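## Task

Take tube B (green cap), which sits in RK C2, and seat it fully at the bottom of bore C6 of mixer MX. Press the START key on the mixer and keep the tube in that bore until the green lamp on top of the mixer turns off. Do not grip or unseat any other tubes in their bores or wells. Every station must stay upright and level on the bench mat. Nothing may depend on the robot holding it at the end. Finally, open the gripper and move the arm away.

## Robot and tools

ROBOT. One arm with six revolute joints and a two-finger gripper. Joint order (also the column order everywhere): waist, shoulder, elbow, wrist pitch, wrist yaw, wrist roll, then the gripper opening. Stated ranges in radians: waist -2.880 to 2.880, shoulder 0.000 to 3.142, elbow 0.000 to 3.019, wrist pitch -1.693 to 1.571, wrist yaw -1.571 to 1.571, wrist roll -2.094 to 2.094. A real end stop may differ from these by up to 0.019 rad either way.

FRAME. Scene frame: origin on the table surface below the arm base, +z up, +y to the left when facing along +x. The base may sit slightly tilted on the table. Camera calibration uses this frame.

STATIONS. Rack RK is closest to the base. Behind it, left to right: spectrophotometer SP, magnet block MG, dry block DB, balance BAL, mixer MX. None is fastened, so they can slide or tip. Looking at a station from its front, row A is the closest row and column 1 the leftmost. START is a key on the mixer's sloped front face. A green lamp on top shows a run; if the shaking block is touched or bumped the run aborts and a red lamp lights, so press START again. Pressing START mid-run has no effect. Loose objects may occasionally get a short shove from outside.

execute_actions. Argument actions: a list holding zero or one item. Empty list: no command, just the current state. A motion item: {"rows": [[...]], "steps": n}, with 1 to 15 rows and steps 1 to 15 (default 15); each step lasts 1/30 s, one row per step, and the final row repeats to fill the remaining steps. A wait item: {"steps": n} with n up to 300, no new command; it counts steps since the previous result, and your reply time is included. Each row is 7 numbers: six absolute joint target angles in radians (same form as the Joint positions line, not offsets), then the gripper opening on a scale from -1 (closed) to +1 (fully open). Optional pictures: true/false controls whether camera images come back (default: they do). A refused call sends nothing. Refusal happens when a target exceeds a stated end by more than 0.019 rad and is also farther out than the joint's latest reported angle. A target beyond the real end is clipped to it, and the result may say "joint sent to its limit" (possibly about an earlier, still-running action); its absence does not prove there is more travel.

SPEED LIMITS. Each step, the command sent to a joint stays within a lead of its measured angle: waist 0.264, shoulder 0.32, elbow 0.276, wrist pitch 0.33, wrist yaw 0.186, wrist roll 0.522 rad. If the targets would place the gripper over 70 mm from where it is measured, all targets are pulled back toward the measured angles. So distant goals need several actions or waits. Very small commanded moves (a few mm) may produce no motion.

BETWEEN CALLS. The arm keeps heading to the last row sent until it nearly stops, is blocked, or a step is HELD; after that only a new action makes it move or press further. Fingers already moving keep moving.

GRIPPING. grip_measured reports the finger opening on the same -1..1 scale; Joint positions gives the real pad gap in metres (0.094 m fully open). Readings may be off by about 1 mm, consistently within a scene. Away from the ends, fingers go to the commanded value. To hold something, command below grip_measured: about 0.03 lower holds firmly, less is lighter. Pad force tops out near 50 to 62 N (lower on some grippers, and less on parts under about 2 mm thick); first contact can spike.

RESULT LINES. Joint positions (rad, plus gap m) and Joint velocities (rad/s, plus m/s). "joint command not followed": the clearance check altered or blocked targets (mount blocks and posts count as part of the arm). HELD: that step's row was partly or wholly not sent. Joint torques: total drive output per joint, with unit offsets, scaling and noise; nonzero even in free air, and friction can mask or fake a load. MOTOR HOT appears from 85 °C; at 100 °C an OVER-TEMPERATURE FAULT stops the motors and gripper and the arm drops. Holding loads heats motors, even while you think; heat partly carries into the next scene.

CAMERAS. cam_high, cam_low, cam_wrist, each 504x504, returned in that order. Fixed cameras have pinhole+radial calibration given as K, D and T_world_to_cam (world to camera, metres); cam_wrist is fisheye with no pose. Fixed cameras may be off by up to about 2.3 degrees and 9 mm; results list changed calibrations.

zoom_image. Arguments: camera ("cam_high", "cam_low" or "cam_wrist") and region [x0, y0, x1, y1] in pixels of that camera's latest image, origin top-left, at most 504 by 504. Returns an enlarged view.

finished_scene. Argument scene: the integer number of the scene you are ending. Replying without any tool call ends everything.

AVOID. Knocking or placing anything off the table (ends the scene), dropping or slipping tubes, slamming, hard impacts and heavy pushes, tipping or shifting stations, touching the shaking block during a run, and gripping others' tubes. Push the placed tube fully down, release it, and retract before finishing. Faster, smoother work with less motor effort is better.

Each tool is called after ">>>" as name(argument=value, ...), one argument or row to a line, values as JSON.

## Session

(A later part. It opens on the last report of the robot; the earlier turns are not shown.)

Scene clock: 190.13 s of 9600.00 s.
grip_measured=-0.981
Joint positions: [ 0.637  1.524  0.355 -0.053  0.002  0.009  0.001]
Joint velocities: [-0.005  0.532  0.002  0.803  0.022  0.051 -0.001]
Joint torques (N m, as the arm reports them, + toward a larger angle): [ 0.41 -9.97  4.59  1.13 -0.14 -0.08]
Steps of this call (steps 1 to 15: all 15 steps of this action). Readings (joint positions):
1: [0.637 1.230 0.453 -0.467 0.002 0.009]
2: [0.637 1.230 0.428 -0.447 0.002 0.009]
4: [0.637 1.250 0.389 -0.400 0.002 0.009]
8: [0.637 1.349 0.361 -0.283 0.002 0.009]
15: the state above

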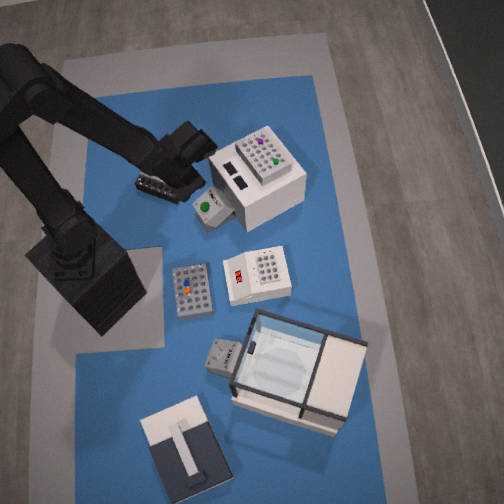

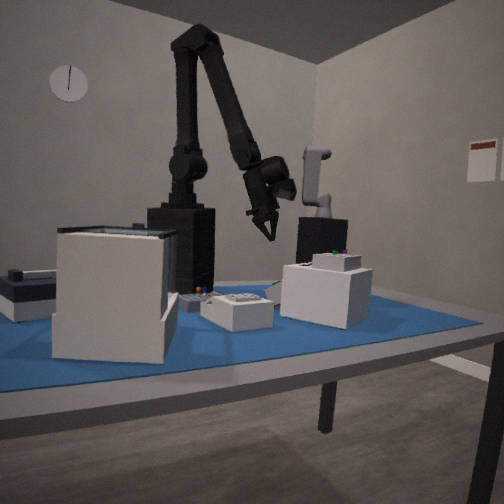

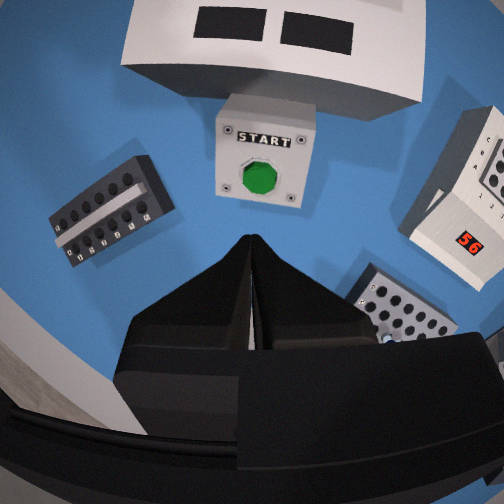

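>>> execute_actions(
  actions=[
    {"rows":[[0.64,1.56,0.355,0.04,0,0,-1],[0.63,1.575,0.355,0.06,0,0,-1],[0.62,1.59,0.355,0.085,0,0,-1],[0.61,1.61,0.355,0.11,0,0,-1],[0.605,1.63,0.355,0.135,0,0,-1],[0.605,1.65,0.355,0.16,0,0,-1],[0.605,1.67,0.355,0.185,0,0,-1],[0.605,1.69,0.355,0.21,0,0,-1],[0.605,1.71,0.355,0.235,0,0,-1],[0.605,1.73,0.355,0.26,0,0,-1],[0.605,1.745,0.355,0.285,0,0,-1],[0.605,1.76,0.355,0.305,0,0,-1],[0.605,1.77,0.355,0.32,0,0,-1],[0.605,1.78,0.355,0.335,0,0,-1]],"steps":15},
  ],
)

>>> execute_actions(
  actions=[
    {"steps":6},
  ],
)

Scene clock: 194.43 s of 9600.00 s.
grip_measured=-0.981
Joint positions: [0.619 1.772 0.355 0.29  0.001 0.009 0.001]
Joint velocities: [-0.015  0.239  0.007  0.32   0.007  0.022 -0.   ]
Joint torques (N m, as the arm reports them, + toward a larger angle): [ -1.78 -11.42   2.84   1.62  -0.14  -0.09]
Steps of this call (steps 1 to 30: the robot went on to your last target; steps 31 to 114: nothing new was sent; steps 115 to 129: all 15 steps of this action). Readings (joint positions):
115: [0.637 1.554 0.355 0.001 0.002 0.009]
116: [0.637 1.555 0.355 0.011 0.002 0.009]
118: [0.636 1.568 0.355 0.047 0.001 0.009]
122: [0.621 1.641 0.355 0.144 0.001 0.009]
129: the state above

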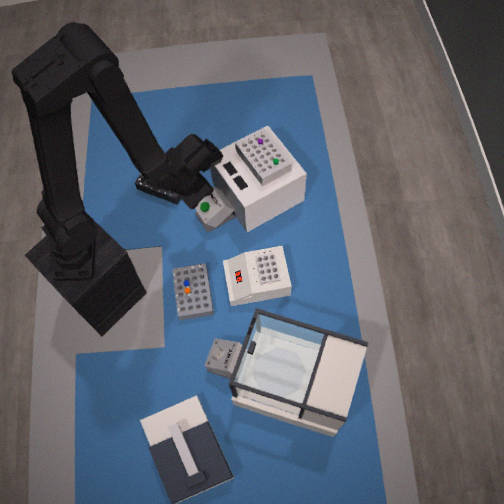

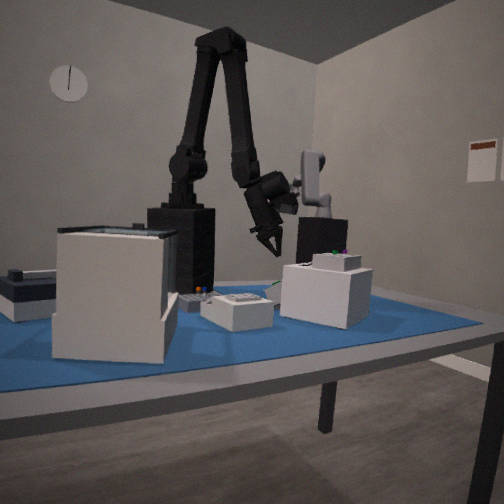

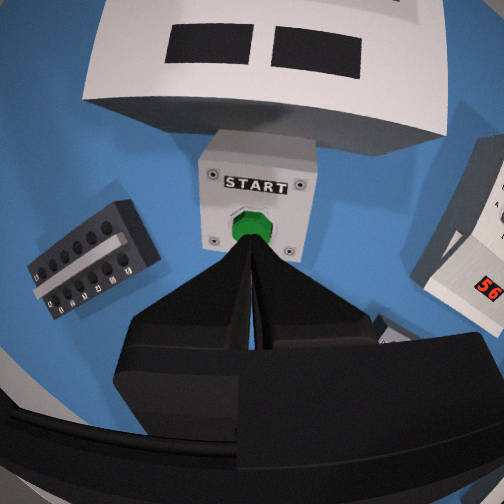

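Scene clock: 194.63 s of 9600.00 s.
grip_measured=-0.981
Joint positions: [0.619 1.781 0.355 0.311 0.001 0.009 0.001]
Joint velocities: [-0.005 -0.024 -0.002  0.002  0.051  0.007  0.   ]
Joint torques (N m, as the arm reports them, + toward a larger angle): [ -2.   -11.53   2.65   1.68  -0.15  -0.08]
Steps of this call (steps 1 to 6: the robot went on to your last target). Readings (joint positions):
1: [0.619 1.779 0.355 0.298 0.001 0.009]
2: [0.619 1.781 0.355 0.303 0.001 0.009]
4: [0.619 1.781 0.355 0.308 0.001 0.009]
6: the state above

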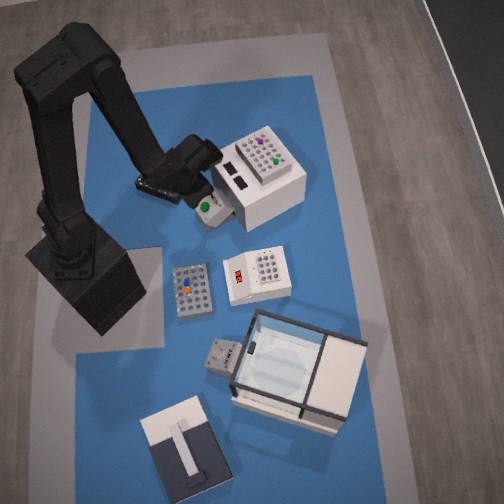

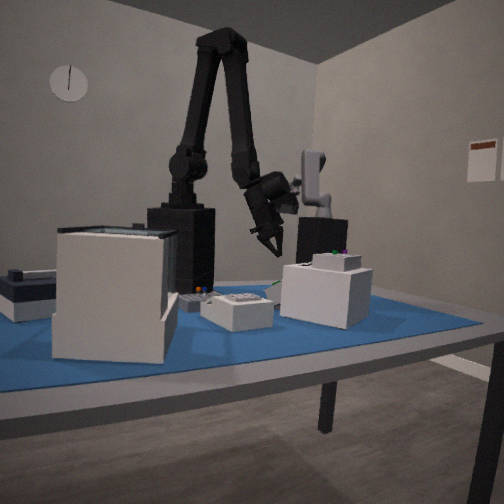

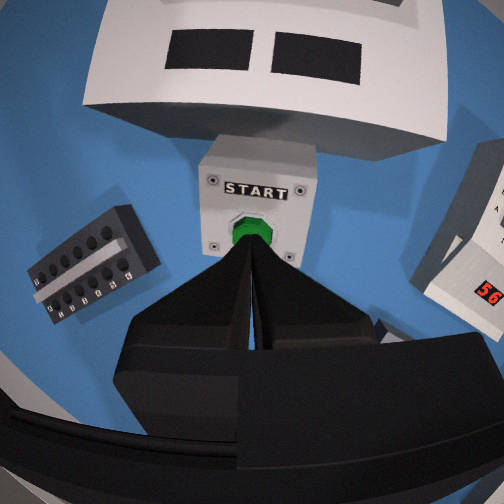

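>>> execute_actions(
  actions=[
    {"rows":[[0.61,1.79,0.38,0.335,0,0,-1],[0.61,1.805,0.395,0.345,0,0,-1],[0.61,1.82,0.4,0.355,0,0,-1],[0.61,1.835,0.403,0.365,0,0,-1],[0.61,1.85,0.406,0.375,0,0,-1],[0.61,1.865,0.409,0.385,0,0,-1],[0.61,1.88,0.412,0.395,0,0,-1],[0.61,1.895,0.415,0.405,0,0,-1],[0.61,1.91,0.418,0.415,0,0,-1],[0.61,1.925,0.421,0.425,0,0,-1],[0.61,1.94,0.424,0.435,0,0,-1],[0.61,1.955,0.427,0.445,0,0,-1],[0.61,1.97,0.43,0.455,0,0,-1],[0.61,1.98,0.433,0.465,0,0,-1],[0.61,1.985,0.435,0.47,0,0,-1]],"steps":15},
  ],
  pictures=false,
)

>>> execute_actions(
  actions=[
    {"steps":8},
  ],
)

>>> zoom_image(
  camera="cam_low",
  region=[235,220,325,310],
)

Scene clock: 200.03 s of 9600.00 s.
grip_measured=-0.981
Joint positions: [0.619 1.966 0.418 0.431 0.001 0.009 0.001]
Joint velocities: [ 0.005  0.366  0.046  0.193 -0.007 -0.037 -0.001]
Joint torques (N m, as the arm reports them, + toward a larger angle): [ -1.16 -13.38   2.69   1.63  -0.14  -0.09]
Steps of this call (steps 1 to 30: the robot went on to your last target; steps 31 to 147: nothing new was sent; steps 148 to 162: all 15 steps of this action). Readings (joint positions):
148: [0.619 1.781 0.355 0.311 0.001 0.009]
149: [0.619 1.783 0.357 0.313 0.001 0.009]
151: [0.619 1.797 0.368 0.325 0.001 0.009]
155: [0.619 1.858 0.398 0.366 0.001 0.009]
162: the state above

Scene clock: 200.30 s of 9600.00 s.
grip_measured=-0.981
Joint positions: [0.619 1.986 0.423 0.446 0.001 0.009 0.001]
Joint velocities: [ 0.005  0.015  0.032  0.022  0.051 -0.007  0.001]
Joint torques (N m, as the arm reports them, + toward a larger angle): [ -1.04 -12.56   2.37   1.62  -0.14  -0.08]
Steps of this call (steps 1 to 8: the robot went on to your last target). Readings (joint positions):
1: [0.619 1.976 0.419 0.437 0.001 0.009]
2: [0.619 1.983 0.421 0.439 0.001 0.009]
4: [0.619 1.986 0.421 0.442 0.001 0.009]
8: the state above

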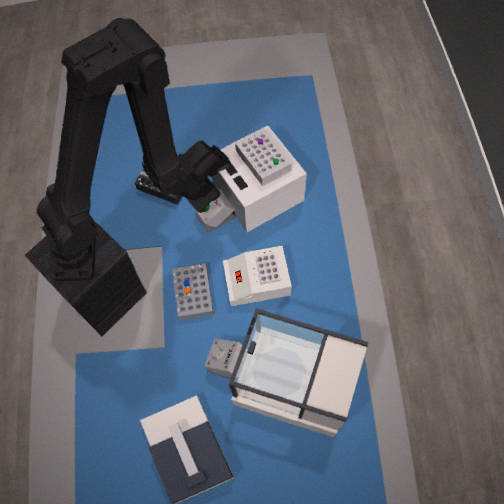

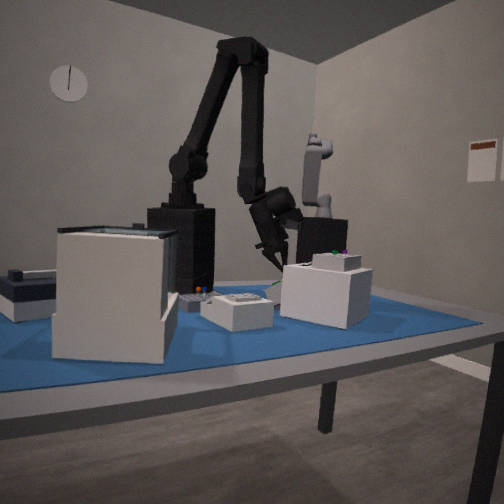

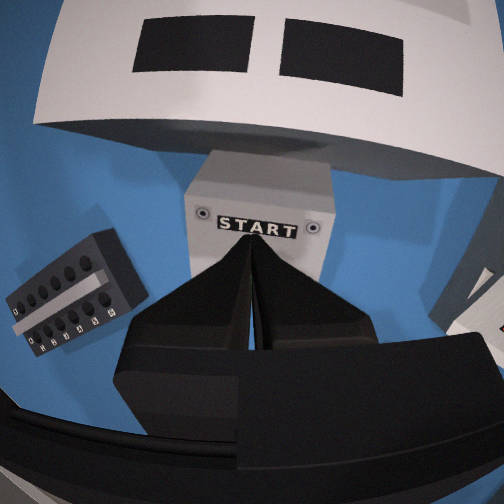

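Region (235, 220, 325, 310) of cam_low's 504x504 image, scaled by 5.600, with more detail than that image has.

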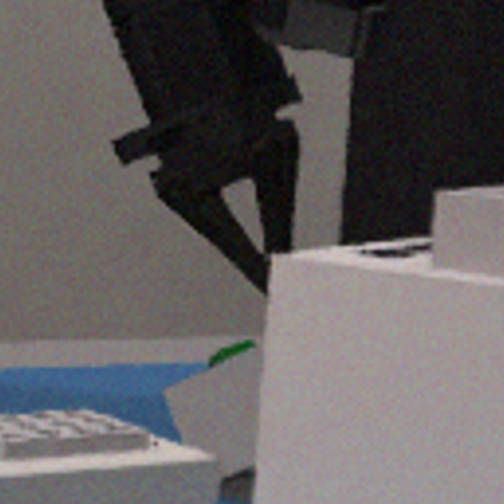

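>>> execute_actions(
  actions=[
    {"rows":[[0.605,1.985,0.415,0.46,0,0,-1],[0.605,1.985,0.41,0.45,0,0,-1],[0.605,1.985,0.405,0.45,0,0,-1],[0.605,1.985,0.4,0.45,0,0,-1],[0.605,1.985,0.395,0.45,0,0,-1],[0.605,1.985,0.39,0.45,0,0,-1],[0.605,1.985,0.385,0.45,0,0,-1],[0.605,1.985,0.38,0.45,0,0,-1]],"steps":15},
  ],
)

>>> zoom_image(
  camera="cam_low",
  region=[235,220,325,310],
)

Scene clock: 203.60 s of 9600.00 s.
grip_measured=-0.981
Joint positions: [0.619 1.986 0.381 0.447 0.001 0.009 0.001]
Joint velocities: [ 0.005  0.005  0.002  0.002  0.095 -0.022  0.001]
Joint torques (N m, as the arm reports them, + toward a larger angle): [ -1.65 -12.12   1.     1.02  -0.14  -0.07]
Steps of this call (steps 1 to 30: the robot went on to your last target; steps 31 to 84: nothing new was sent; steps 85 to 99: all 15 steps of this action). Readings (joint positions):
85: [0.619 1.986 0.424 0.447 0.001 0.009]
86: [0.619 1.986 0.423 0.447 0.001 0.009]
88: [0.619 1.986 0.416 0.447 0.001 0.009]
92: [0.619 1.986 0.394 0.447 0.001 0.009]
99: the state above

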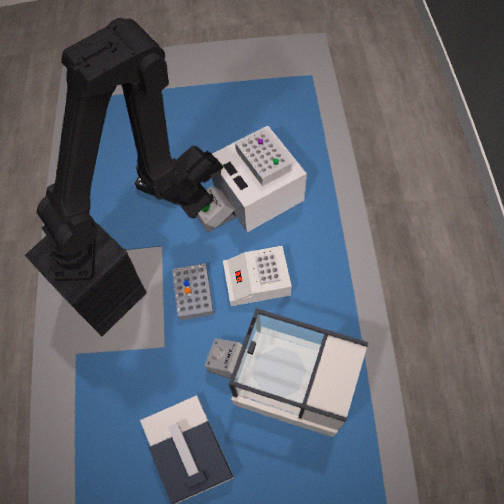

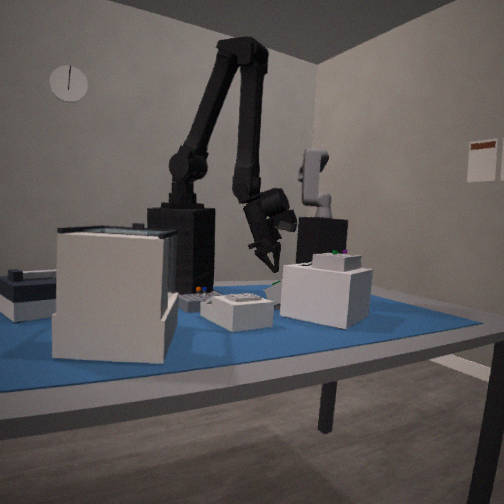

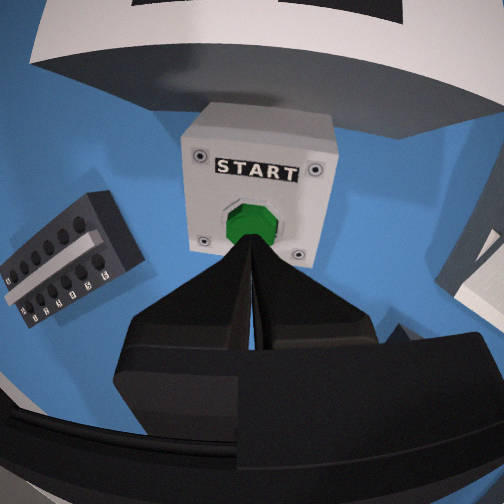

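Region (235, 220, 325, 310) of cam_low's 504x504 image, scaled by 5.600, with more detail than that image has.

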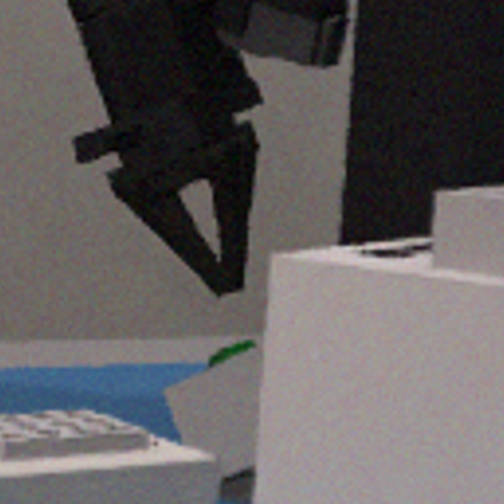

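>>> execute_actions(
  actions=[
    {"rows":[[0.605,1.992,0.388,0.468,0,0,-1],[0.605,1.999,0.393,0.478,0,0,-1],[0.605,2.006,0.395,0.485,0,0,-1],[0.605,2.013,0.397,0.492,0,0,-1],[0.605,2.02,0.398,0.499,0,0,-1],[0.605,2.027,0.4,0.506,0,0,-1],[0.605,2.034,0.401,0.513,0,0,-1],[0.605,2.041,0.403,0.52,0,0,-1],[0.605,2.048,0.404,0.527,0,0,-1],[0.605,2.055,0.406,0.534,0,0,-1],[0.605,2.062,0.407,0.541,0,0,-1],[0.605,2.069,0.408,0.548,0,0,-1],[0.605,2.076,0.409,0.555,0,0,-1]],"steps":15},
  ],
  pictures=false,
)

>>> execute_actions(
  actions=[
    {"steps":6},
  ],
)

>>> zoom_image(
  camera="cam_low",
  region=[235,220,325,310],
)

Scene clock: 208.07 s of 9600.00 s.
grip_measured=-0.981
Joint positions: [0.619 2.067 0.403 0.527 0.001 0.009 0.001]
Joint velocities: [-0.015  0.103  0.007  0.051  0.051  0.066 -0.   ]
Joint torques (N m, as the arm reports them, + toward a larger angle): [ -1.69 -12.45   1.01   1.63  -0.13  -0.09]
Steps of this call (steps 1 to 15: the robot went on to your last target; steps 16 to 119: nothing new was sent; steps 120 to 134: all 15 steps of this action). Readings (joint positions):
120: [0.619 1.986 0.381 0.447 0.001 0.009]
121: [0.619 1.986 0.381 0.448 0.001 0.009]
123: [0.619 1.991 0.382 0.458 0.001 0.009]
127: [0.619 2.018 0.392 0.484 0.001 0.009]
134: the state above

Scene clock: 208.27 s of 9600.00 s.
grip_measured=-0.981
Joint positions: [0.619 2.071 0.403 0.531 0.001 0.009 0.001]
Joint velocities: [-0.005 -0.005 -0.002 -0.007 -0.051 -0.037  0.001]
Joint torques (N m, as the arm reports them, + toward a larger angle): [ -1.54 -11.94   1.04   1.68  -0.14  -0.09]
Steps of this call (steps 1 to 6: the robot went on to your last target). Readings (joint positions):
1: [0.619 2.070 0.403 0.529 0.001 0.009]
2: [0.619 2.071 0.403 0.529 0.001 0.009]
4: [0.619 2.071 0.403 0.530 0.001 0.009]
6: the state above

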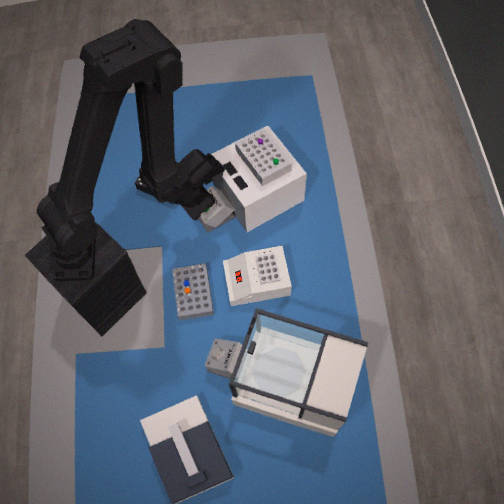

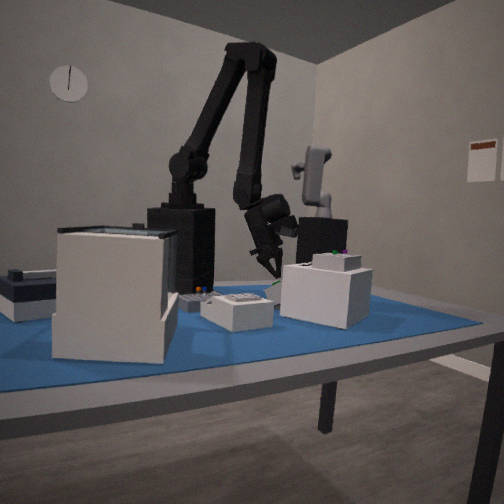

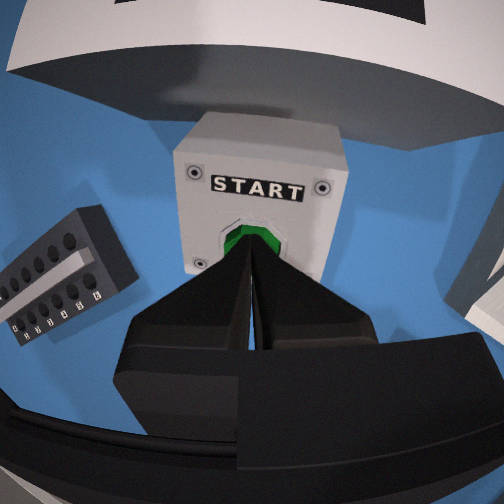

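Region (235, 220, 325, 310) of cam_low's 504x504 image, scaled by 5.600, with more detail than that image has.

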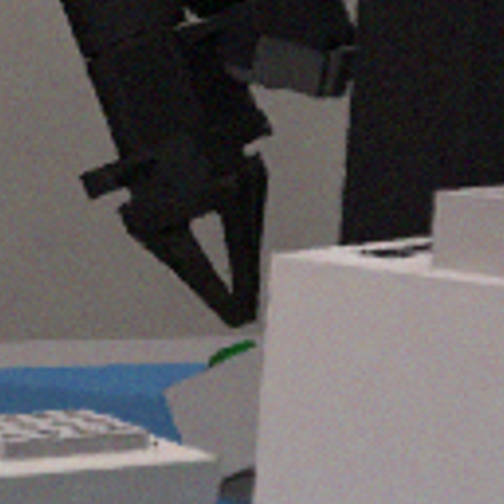

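>>> execute_actions(
  actions=[
    {"rows":[[0.605,2.08,0.403,0.558,0,0,-1],[0.605,2.085,0.403,0.563,0,0,-1],[0.605,2.09,0.403,0.568,0,0,-1],[0.605,2.095,0.403,0.573,0,0,-1],[0.605,2.1,0.403,0.578,0,0,-1],[0.605,2.105,0.403,0.583,0,0,-1],[0.605,2.11,0.403,0.588,0,0,-1],[0.605,2.115,0.403,0.593,0,0,-1],[0.605,2.12,0.403,0.598,0,0,-1],[0.605,2.125,0.403,0.603,0,0,-1],[0.605,2.13,0.403,0.608,0,0,-1],[0.605,2.135,0.403,0.613,0,0,-1],[0.605,2.14,0.403,0.618,0,0,-1]],"steps":15},
  ],
  pictures=false,
)

>>> execute_actions(
  actions=[
    {"steps":6},
  ],
)

>>> zoom_image(
  camera="cam_low",
  region=[235,220,325,310],
)

Scene clock: 211.90 s of 9600.00 s.
grip_measured=-0.981
Joint positions: [0.619 2.13  0.403 0.593 0.001 0.009 0.001]
Joint velocities: [-0.015  0.015 -0.012  0.105 -0.022 -0.037  0.001]
Joint torques (N m, as the arm reports them, + toward a larger angle): [ -1.81 -11.86   0.04   1.63  -0.16  -0.1 ]
Steps of this call (steps 1 to 15: the robot went on to your last target; steps 16 to 94: nothing new was sent; steps 95 to 109: all 15 steps of this action). Readings (joint positions):
95: [0.619 2.071 0.403 0.532 0.001 0.009]
96: [0.619 2.072 0.403 0.534 0.001 0.009]
98: [0.619 2.075 0.403 0.542 0.001 0.009]
102: [0.619 2.095 0.403 0.561 0.001 0.009]
109: the state above

Scene clock: 212.10 s of 9600.00 s.
grip_measured=-0.981
Joint positions: [0.619 2.13  0.402 0.595 0.001 0.009 0.001]
Joint velocities: [-0.005 -0.005  0.007  0.002 -0.022  0.007  0.   ]
Joint torques (N m, as the arm reports them, + toward a larger angle): [ -1.43 -11.62   0.16   1.71  -0.14  -0.08]
Steps of this call (steps 1 to 6: the robot went on to your last target). Readings (joint positions):
1: [0.619 2.130 0.402 0.594 0.001 0.009]
2: [0.619 2.130 0.402 0.595 0.001 0.009]
4: [0.619 2.130 0.402 0.595 0.001 0.009]
6: the state above

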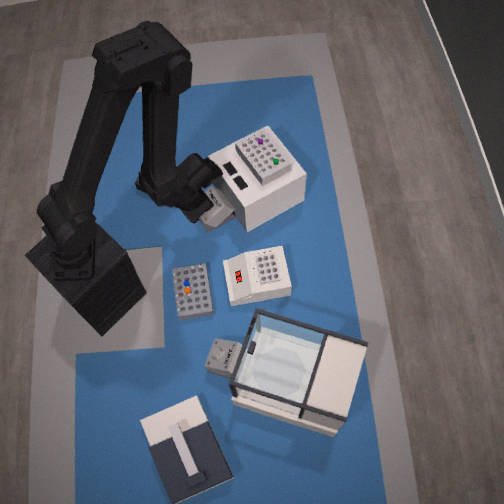

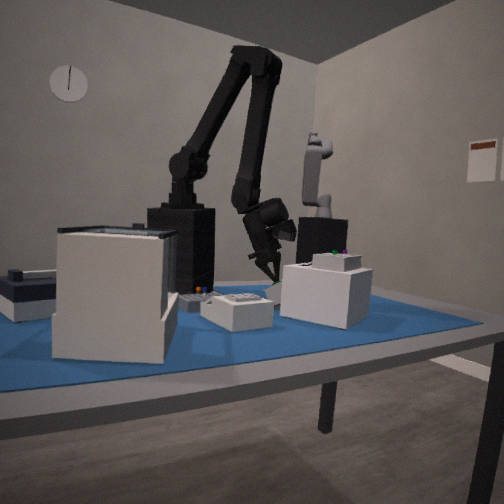

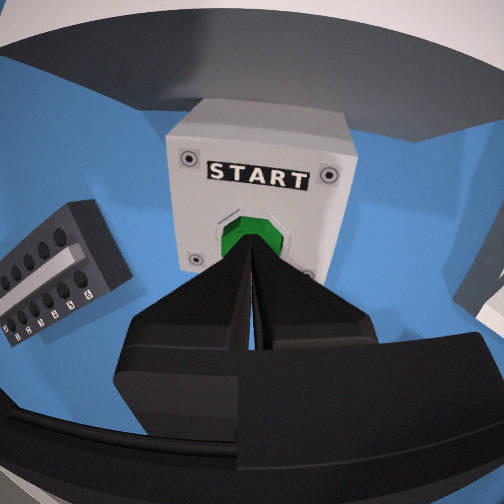

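Region (235, 220, 325, 310) of cam_low's 504x504 image, scaled by 5.600, with more detail than that image has.

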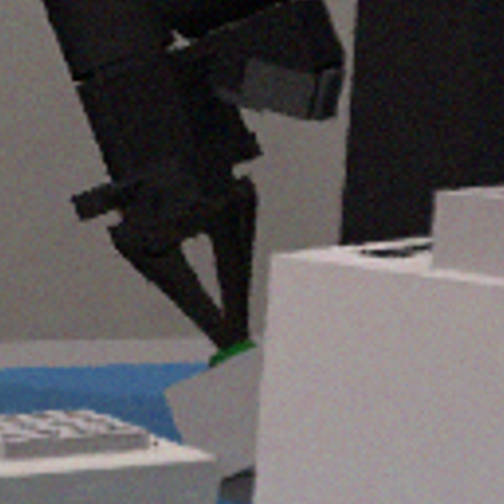

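>>> execute_actions(
  actions=[
    {"rows":[[0.605,2.144,0.404,0.622,0,0,-1],[0.605,2.148,0.405,0.626,0,0,-1],[0.605,2.152,0.406,0.63,0,0,-1],[0.605,2.156,0.407,0.634,0,0,-1],[0.605,2.16,0.408,0.638,0,0,-1],[0.605,2.164,0.409,0.642,0,0,-1],[0.605,2.168,0.41,0.646,0,0,-1],[0.605,2.172,0.411,0.65,0,0,-1],[0.605,2.176,0.412,0.654,0,0,-1]],"steps":15},
  ],
)

Scene clock: 214.50 s of 9600.00 s.
grip_measured=-0.981
Joint positions: [ 0.618  2.155  0.402  0.635 -0.     0.009  0.001]
Joint velocities: [-0.005 -0.005 -0.007 -0.007  0.051  0.051 -0.001]
Joint torques (N m, as the arm reports them, + toward a larger angle): [-1.49 -9.94  0.57  1.52 -0.08 -0.1 ]
Steps of this call (steps 1 to 15: the robot went on to your last target; steps 16 to 57: nothing new was sent; steps 58 to 72: all 15 steps of this action). Readings (joint positions):
58: [0.619 2.130 0.402 0.595 0.001 0.009]
59: [0.619 2.131 0.402 0.596 0.001 0.009]
61: [0.619 2.134 0.402 0.602 0.001 0.009]
65: [0.619 2.146 0.402 0.621 0.001 0.009]
72: the state above

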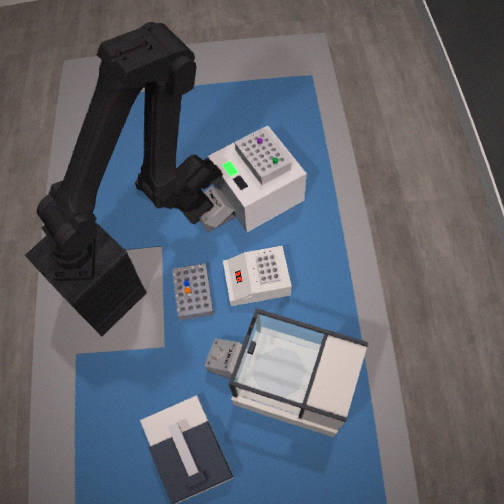

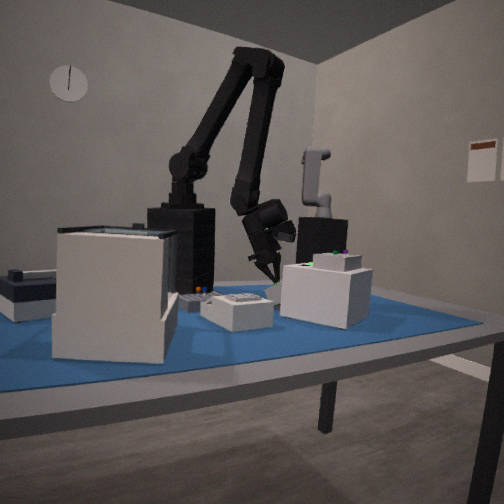

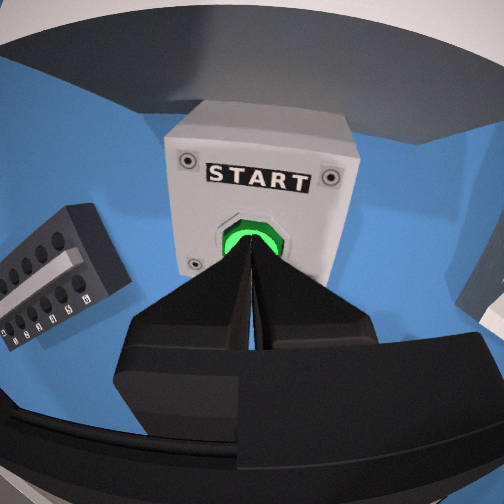

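>>> execute_actions(
  actions=[
    {"rows":[[0.619,2.15,0.4,0.63,0,0,-1],[0.619,2.135,0.4,0.61,0,0,-1],[0.619,2.12,0.398,0.59,0,0,-1],[0.619,2.105,0.396,0.57,0,0,-1],[0.619,2.085,0.394,0.55,0,0,-1],[0.619,2.065,0.392,0.53,0,0,-1],[0.619,2.045,0.39,0.505,0,0,-1],[0.619,2.025,0.387,0.48,0,0,-1],[0.619,2.0,0.384,0.455,0,0,-1],[0.619,1.975,0.381,0.425,0,0,-1],[0.619,1.95,0.378,0.395,0,0,-1],[0.619,1.925,0.375,0.365,0,0,-1],[0.619,1.9,0.372,0.335,0,0,-1],[0.619,1.875,0.369,0.305,0,0,-1],[0.619,1.85,0.366,0.275,0,0,-1]],"steps":15},
  ],
  pictures=false,
)

>>> execute_actions(
  actions=[
    {"rows":[[0.619,1.825,0.363,0.245,0,0,-1],[0.619,1.8,0.36,0.215,0,0,-1],[0.619,1.775,0.357,0.185,0,0,-1],[0.619,1.75,0.355,0.155,0,0,-1],[0.619,1.725,0.355,0.125,0,0,-1],[0.619,1.7,0.355,0.095,0,0,-1],[0.619,1.675,0.355,0.065,0,0,-1],[0.619,1.65,0.355,0.035,0,0,-1],[0.619,1.625,0.355,0.005,0,0,-1],[0.619,1.6,0.355,-0.025,0,0,-1],[0.619,1.575,0.355,-0.05,0,0,-1],[0.619,1.55,0.355,-0.075,0,0,-1],[0.619,1.53,0.355,-0.095,0,0,-1],[0.619,1.515,0.355,-0.11,0,0,-1],[0.619,1.5,0.355,-0.12,0,0,-1]],"steps":15},
  ],
  pictures=false,
)

>>> execute_actions(
  actions=[
    {"steps":240},
  ],
)

>>> zoom_image(
  camera="cam_high",
  region=[120,110,320,250],
)

>>> zoom_image(
  camera="cam_low",
  region=[290,190,380,280],
)

Scene clock: 221.07 s of 9600.00 s.
grip_measured=-0.981
Joint positions: [ 0.618  1.904  0.377  0.346 -0.002  0.009  0.001]
Joint velocities: [-0.005 -0.767 -0.11  -0.867 -0.051 -0.037 -0.001]
Joint torques (N m, as the arm reports them, + toward a larger angle): [ -0.46 -11.54   1.17   0.5   -0.02  -0.08]
Steps of this call (steps 1 to 15: the robot went on to your last target; steps 16 to 182: nothing new was sent; steps 183 to 197: all 15 steps of this action). Readings (joint positions):
183: [0.618 2.155 0.401 0.635 -0.000 0.009]
184: [0.618 2.152 0.400 0.634 -0.000 0.009]
186: [0.618 2.138 0.398 0.615 -0.002 0.009]
190: [0.618 2.081 0.396 0.537 -0.002 0.009]
197: the state above

Scene clock: 221.57 s of 9600.00 s.
grip_measured=-0.981
Joint positions: [ 0.618  1.535  0.358 -0.075 -0.002  0.009  0.001]
Joint velocities: [-0.005 -0.571  0.002 -0.457  0.007 -0.007 -0.   ]
Joint torques (N m, as the arm reports them, + toward a larger angle): [-0.49 -8.77  4.32  0.22 -0.02 -0.08]
Steps of this call (steps 1 to 15: all 15 steps of this action). Readings (joint positions):
1: [0.618 1.878 0.374 0.317 -0.002 0.009]
2: [0.618 1.852 0.371 0.287 -0.002 0.009]
4: [0.618 1.802 0.365 0.228 -0.002 0.009]
8: [0.618 1.704 0.358 0.106 -0.002 0.009]
15: the state above

Scene clock: 229.57 s of 9600.00 s.
grip_measured=-0.981
Joint positions: [ 0.618  1.499  0.357 -0.105 -0.002  0.009  0.001]
Joint velocities: [-0.015 -0.015 -0.007  0.002 -0.066 -0.154 -0.   ]
Joint torques (N m, as the arm reports them, + toward a larger angle): [-0.69 -9.06  4.56  0.2  -0.01 -0.08]
Steps of this call (steps 1 to 30: the robot went on to your last target; steps 31 to 240: nothing new was sent). Readings (joint positions):
1: [0.618 1.518 0.358 -0.087 -0.002 0.009]
2: [0.618 1.507 0.358 -0.094 -0.002 0.009]
4: [0.618 1.499 0.358 -0.099 -0.002 0.009]
8: [0.618 1.499 0.357 -0.104 -0.002 0.009]
240: the state above
The arm was judged still, so your last target was given up. Only a new action makes it travel on or press farther. Fingers that are still opening or closing keep moving.

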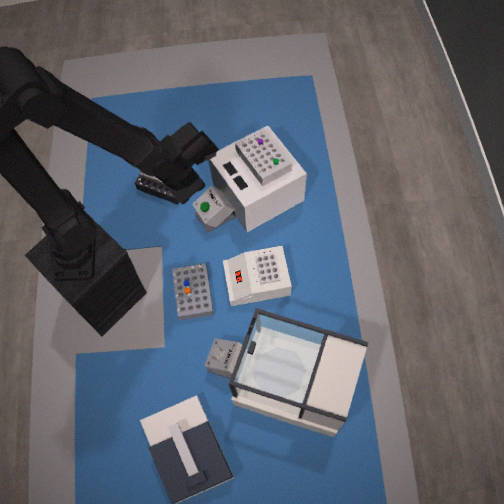

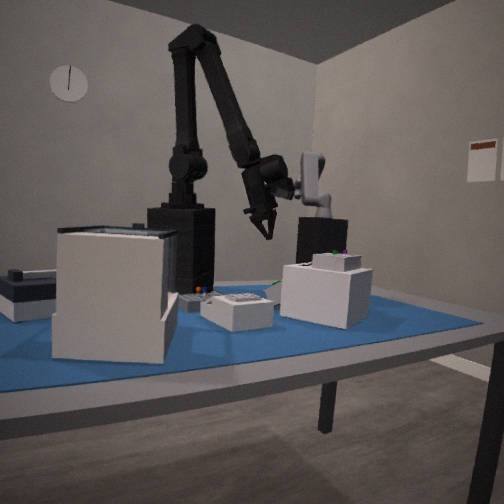

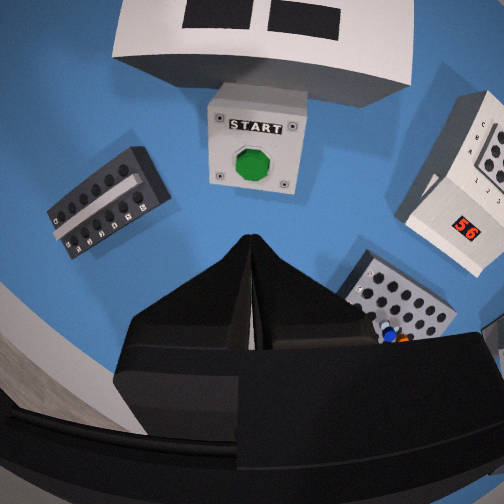

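Region (120, 110, 320, 250) of cam_high's 504x504 image, scaled by 2.520, with more detail than that image has; it fills the top 353 rows of this view, and the rest is white.

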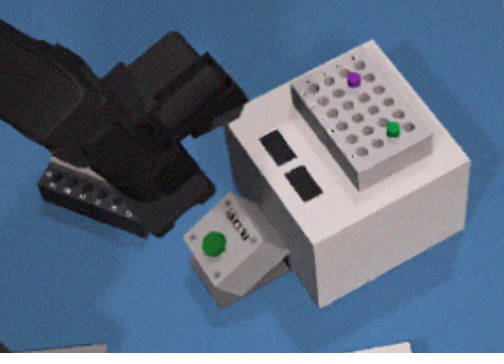

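Region (290, 190, 380, 280) of cam_low's 504x504 image, scaled by 5.600, with more detail than that image has.

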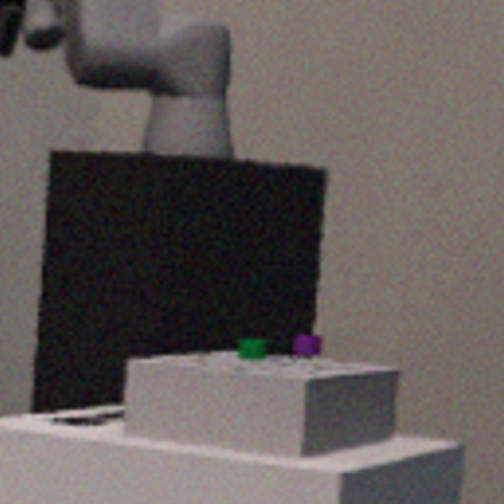

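>>> finished_scene(
  scene=2,
)

The scene is finished: the task was done.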